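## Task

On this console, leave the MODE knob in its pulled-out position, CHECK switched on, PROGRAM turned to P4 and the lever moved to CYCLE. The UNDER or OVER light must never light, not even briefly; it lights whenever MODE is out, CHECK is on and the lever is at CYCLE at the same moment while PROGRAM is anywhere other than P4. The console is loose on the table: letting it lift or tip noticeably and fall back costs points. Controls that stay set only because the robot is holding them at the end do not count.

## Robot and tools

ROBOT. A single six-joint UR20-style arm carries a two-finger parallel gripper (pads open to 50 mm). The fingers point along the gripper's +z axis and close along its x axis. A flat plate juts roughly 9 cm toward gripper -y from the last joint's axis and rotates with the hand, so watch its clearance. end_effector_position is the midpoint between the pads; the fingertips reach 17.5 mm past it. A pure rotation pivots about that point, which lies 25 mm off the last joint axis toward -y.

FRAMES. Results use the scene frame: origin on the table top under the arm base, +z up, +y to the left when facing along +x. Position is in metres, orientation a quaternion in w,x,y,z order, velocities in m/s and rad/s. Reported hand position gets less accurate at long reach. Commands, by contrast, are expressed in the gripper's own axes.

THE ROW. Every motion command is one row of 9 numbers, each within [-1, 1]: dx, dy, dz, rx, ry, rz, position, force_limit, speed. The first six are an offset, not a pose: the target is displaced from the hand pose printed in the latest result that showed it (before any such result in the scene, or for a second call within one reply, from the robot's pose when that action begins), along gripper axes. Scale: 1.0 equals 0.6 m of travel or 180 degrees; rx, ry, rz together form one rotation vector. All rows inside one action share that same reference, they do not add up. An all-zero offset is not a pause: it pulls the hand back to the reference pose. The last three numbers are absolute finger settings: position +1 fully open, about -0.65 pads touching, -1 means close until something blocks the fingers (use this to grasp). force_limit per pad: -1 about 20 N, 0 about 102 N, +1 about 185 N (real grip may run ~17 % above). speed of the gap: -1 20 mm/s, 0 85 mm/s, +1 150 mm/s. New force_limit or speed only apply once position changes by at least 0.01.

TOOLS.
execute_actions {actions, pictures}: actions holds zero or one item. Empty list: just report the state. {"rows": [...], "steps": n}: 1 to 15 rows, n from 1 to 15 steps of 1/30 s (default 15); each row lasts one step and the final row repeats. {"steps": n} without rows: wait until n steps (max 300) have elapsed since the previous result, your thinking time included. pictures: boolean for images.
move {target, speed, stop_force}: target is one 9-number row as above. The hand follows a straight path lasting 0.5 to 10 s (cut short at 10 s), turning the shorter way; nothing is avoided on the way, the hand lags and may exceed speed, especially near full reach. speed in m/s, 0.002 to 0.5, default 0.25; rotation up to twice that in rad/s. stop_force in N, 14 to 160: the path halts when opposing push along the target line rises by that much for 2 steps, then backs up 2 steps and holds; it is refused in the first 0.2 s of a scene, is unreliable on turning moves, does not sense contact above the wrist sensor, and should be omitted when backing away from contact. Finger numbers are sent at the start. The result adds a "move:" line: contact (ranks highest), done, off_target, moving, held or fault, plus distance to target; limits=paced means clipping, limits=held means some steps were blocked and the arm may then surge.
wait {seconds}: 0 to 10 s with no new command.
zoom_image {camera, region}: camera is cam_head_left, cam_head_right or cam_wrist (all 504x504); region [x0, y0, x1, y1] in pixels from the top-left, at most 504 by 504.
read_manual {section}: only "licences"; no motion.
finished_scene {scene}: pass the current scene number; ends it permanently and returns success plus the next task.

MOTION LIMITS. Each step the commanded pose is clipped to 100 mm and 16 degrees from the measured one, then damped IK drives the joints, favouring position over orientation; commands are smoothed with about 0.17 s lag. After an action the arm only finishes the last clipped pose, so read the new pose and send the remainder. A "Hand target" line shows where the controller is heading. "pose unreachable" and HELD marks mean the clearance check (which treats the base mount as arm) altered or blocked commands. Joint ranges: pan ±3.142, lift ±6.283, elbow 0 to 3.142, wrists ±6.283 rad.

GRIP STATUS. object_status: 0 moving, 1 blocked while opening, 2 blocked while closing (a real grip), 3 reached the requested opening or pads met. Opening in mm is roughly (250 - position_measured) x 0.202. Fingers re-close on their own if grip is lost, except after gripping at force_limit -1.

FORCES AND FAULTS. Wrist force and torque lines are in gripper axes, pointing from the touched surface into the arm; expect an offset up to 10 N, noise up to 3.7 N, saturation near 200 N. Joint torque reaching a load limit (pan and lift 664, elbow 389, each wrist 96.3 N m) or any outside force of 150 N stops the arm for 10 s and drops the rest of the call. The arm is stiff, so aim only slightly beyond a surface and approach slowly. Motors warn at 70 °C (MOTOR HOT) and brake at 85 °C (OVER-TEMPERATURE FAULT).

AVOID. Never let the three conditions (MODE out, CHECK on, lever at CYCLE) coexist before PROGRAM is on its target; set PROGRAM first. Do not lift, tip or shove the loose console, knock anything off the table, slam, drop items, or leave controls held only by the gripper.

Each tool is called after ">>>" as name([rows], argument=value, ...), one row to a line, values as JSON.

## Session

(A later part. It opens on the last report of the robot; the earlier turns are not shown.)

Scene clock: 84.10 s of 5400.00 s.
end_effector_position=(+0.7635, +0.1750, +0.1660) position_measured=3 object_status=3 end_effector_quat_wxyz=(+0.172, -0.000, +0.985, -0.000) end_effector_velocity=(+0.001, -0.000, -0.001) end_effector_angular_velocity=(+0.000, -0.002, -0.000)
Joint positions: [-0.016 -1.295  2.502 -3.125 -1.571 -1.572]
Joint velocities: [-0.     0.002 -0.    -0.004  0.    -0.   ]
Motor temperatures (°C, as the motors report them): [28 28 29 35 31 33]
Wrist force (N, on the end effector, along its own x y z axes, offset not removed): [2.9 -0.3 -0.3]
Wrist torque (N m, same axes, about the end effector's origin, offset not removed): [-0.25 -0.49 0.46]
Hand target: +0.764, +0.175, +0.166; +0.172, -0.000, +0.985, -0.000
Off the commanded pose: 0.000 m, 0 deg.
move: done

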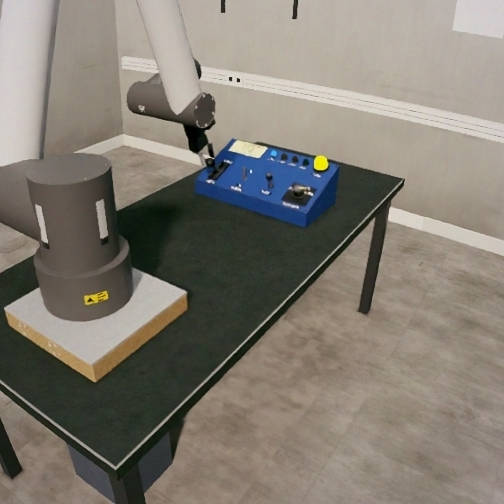

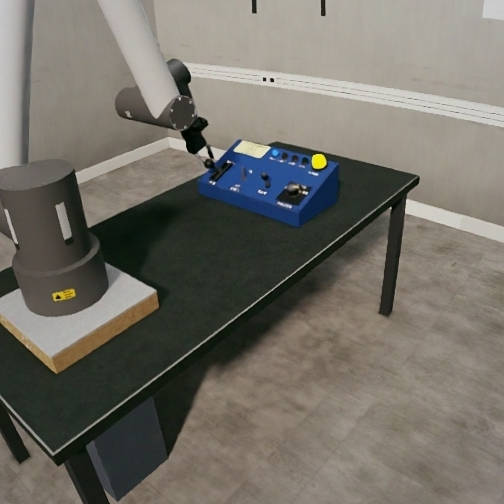

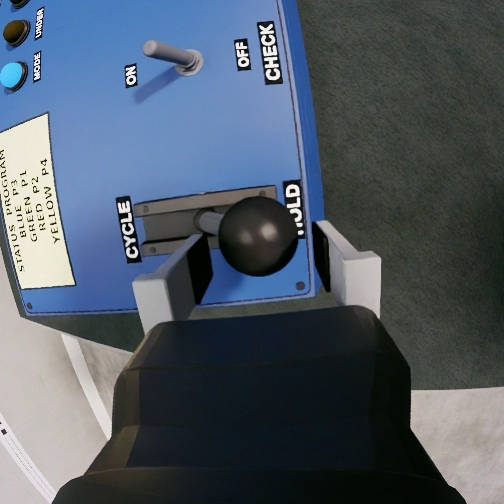

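>>> move(target=[-0.17,0,0,0,0,0,1,0,1], speed=0.02, stop_force=35)

Scene clock: 96.43 s of 5400.00 s.
end_effector_position=(+0.8594, +0.1752, +0.2004) position_measured=3 object_status=3 end_effector_quat_wxyz=(+0.172, -0.000, +0.985, -0.000) end_effector_velocity=(+0.001, -0.000, +0.000) end_effector_angular_velocity=(-0.000, +0.001, +0.000)
Joint positions: [-0.015 -1.28   2.361 -2.999 -1.571 -1.572]
Joint velocities: [-0.     0.    -0.002  0.002 -0.    -0.001]
Motor temperatures (°C, as the motors report them): [28 28 29 35 31 33]
Wrist force (N, on the end effector, along its own x y z axes, offset not removed): [25.9 1.8 -5.9]
Wrist torque (N m, same axes, about the end effector's origin, offset not removed): [-0.64 0.09 0.65]
Hand target: +0.860, +0.175, +0.200; +0.172, -0.000, +0.985, -0.000
Off the commanded pose: 0.000 m, 0 deg.
After step 90, 3.93 s passed at rest.
move: done

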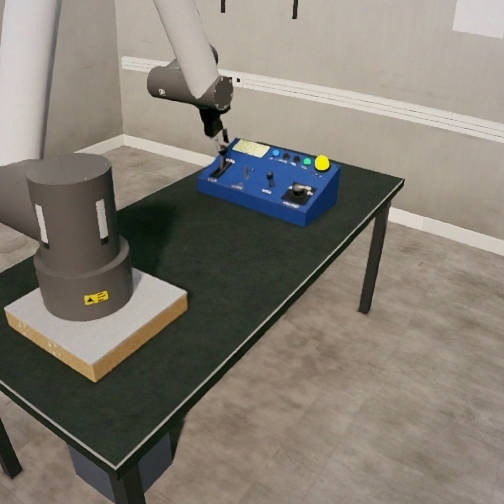

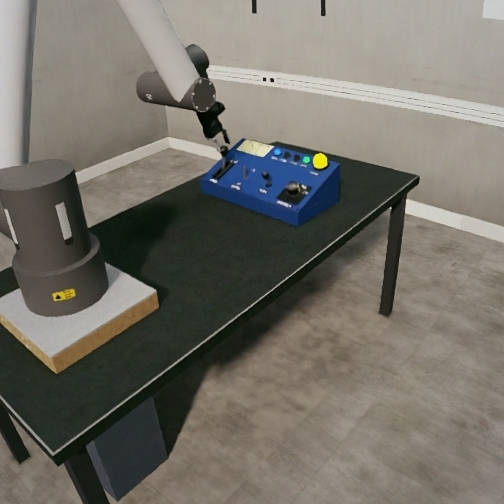

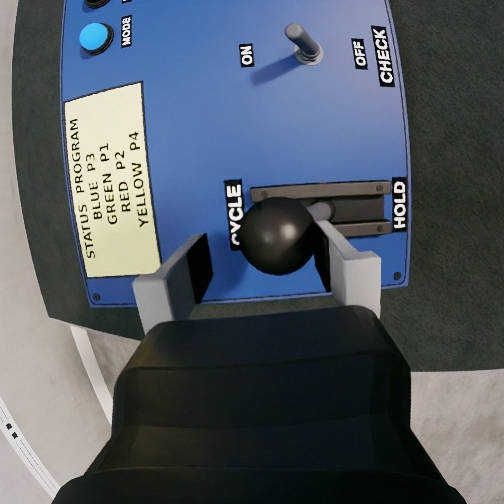

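PASS is lit. Back off and retreat.

>>> move(target=[0.014,0,0,0,0,0,1,0,1], speed=0.02)

>>> move(target=[0,0,-0.15,0,0,0,1,0,1], speed=0.15)

Scene clock: 99.53 s of 5400.00 s.
end_effector_position=(+0.8516, +0.1753, +0.1976) position_measured=3 object_status=3 end_effector_quat_wxyz=(+0.172, -0.000, +0.985, -0.000) end_effector_velocity=(-0.001, -0.000, +0.000) end_effector_angular_velocity=(-0.000, -0.002, -0.000)
Joint positions: [-0.015 -1.282  2.373 -3.008 -1.571 -1.572]
Joint velocities: [-0.    -0.     0.002 -0.004 -0.     0.   ]
Motor temperatures (°C, as the motors report them): [28 28 29 35 31 33]
Wrist force (N, on the end effector, along its own x y z axes, offset not removed): [3.4 -3.0 -0.8]
Wrist torque (N m, same axes, about the end effector's origin, offset not removed): [-0.91 -0.67 0.43]
Hand target: +0.852, +0.175, +0.198; +0.172, -0.000, +0.985, -0.000
Off the commanded pose: 0.000 m, 0 deg.
move: done

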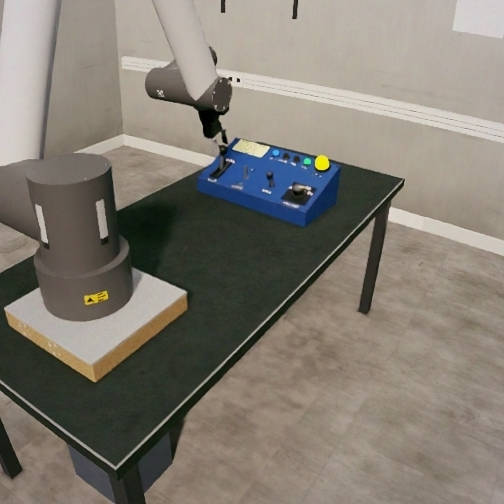

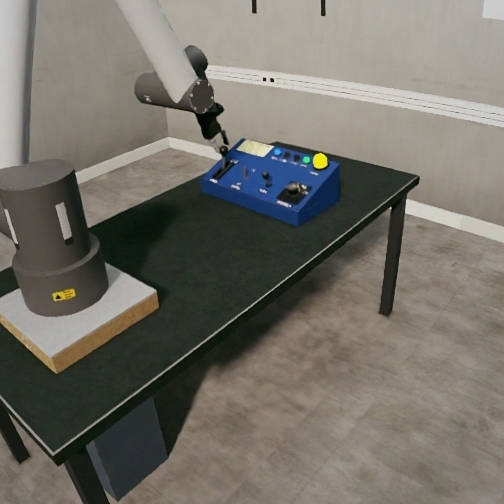

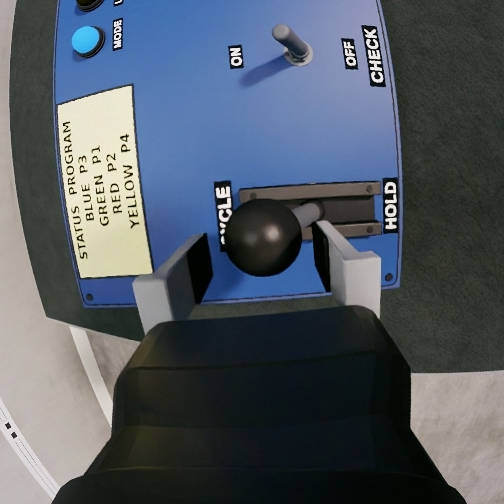

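Scene clock: 100.60 s of 5400.00 s.
end_effector_position=(+0.8212, +0.1752, +0.2820) position_measured=3 object_status=3 end_effector_quat_wxyz=(+0.172, -0.000, +0.985, -0.000) end_effector_velocity=(-0.000, +0.000, +0.001) end_effector_angular_velocity=(-0.000, +0.001, +0.001)
Joint positions: [-0.015 -1.428  2.37  -2.859 -1.571 -1.572]
Joint velocities: [ 0.    -0.002 -0.001  0.004  0.    -0.001]
Motor temperatures (°C, as the motors report them): [28 28 29 35 31 33]
Wrist force (N, on the end effector, along its own x y z axes, offset not removed): [2.1 -2.8 -1.3]
Wrist torque (N m, same axes, about the end effector's origin, offset not removed): [-0.87 -0.43 0.48]
Hand target: +0.821, +0.175, +0.282; +0.172, -0.000, +0.985, -0.000
Off the commanded pose: 0.000 m, 0 deg.
move: done

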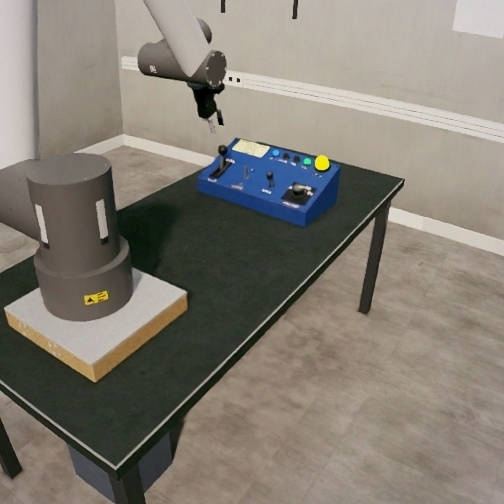

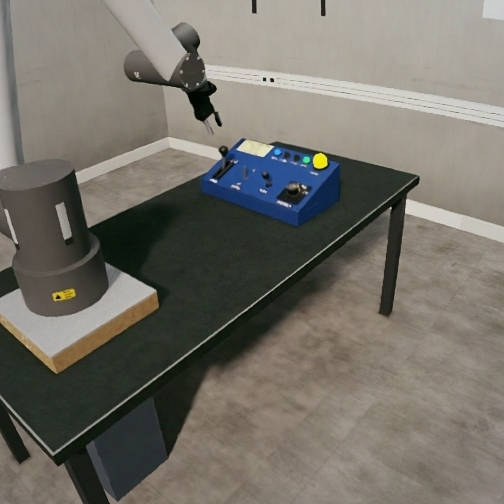

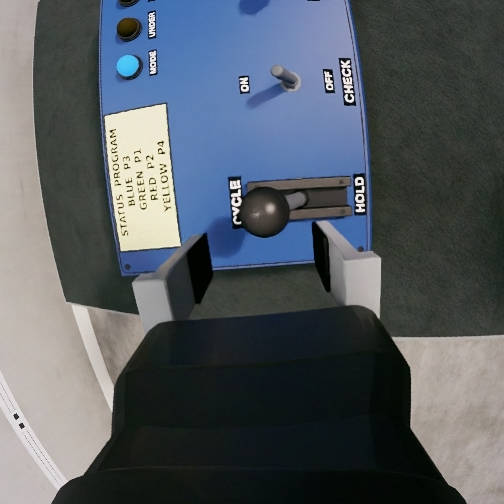

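>>> finished_scene(scene=1)

The scene is finished: the task was done.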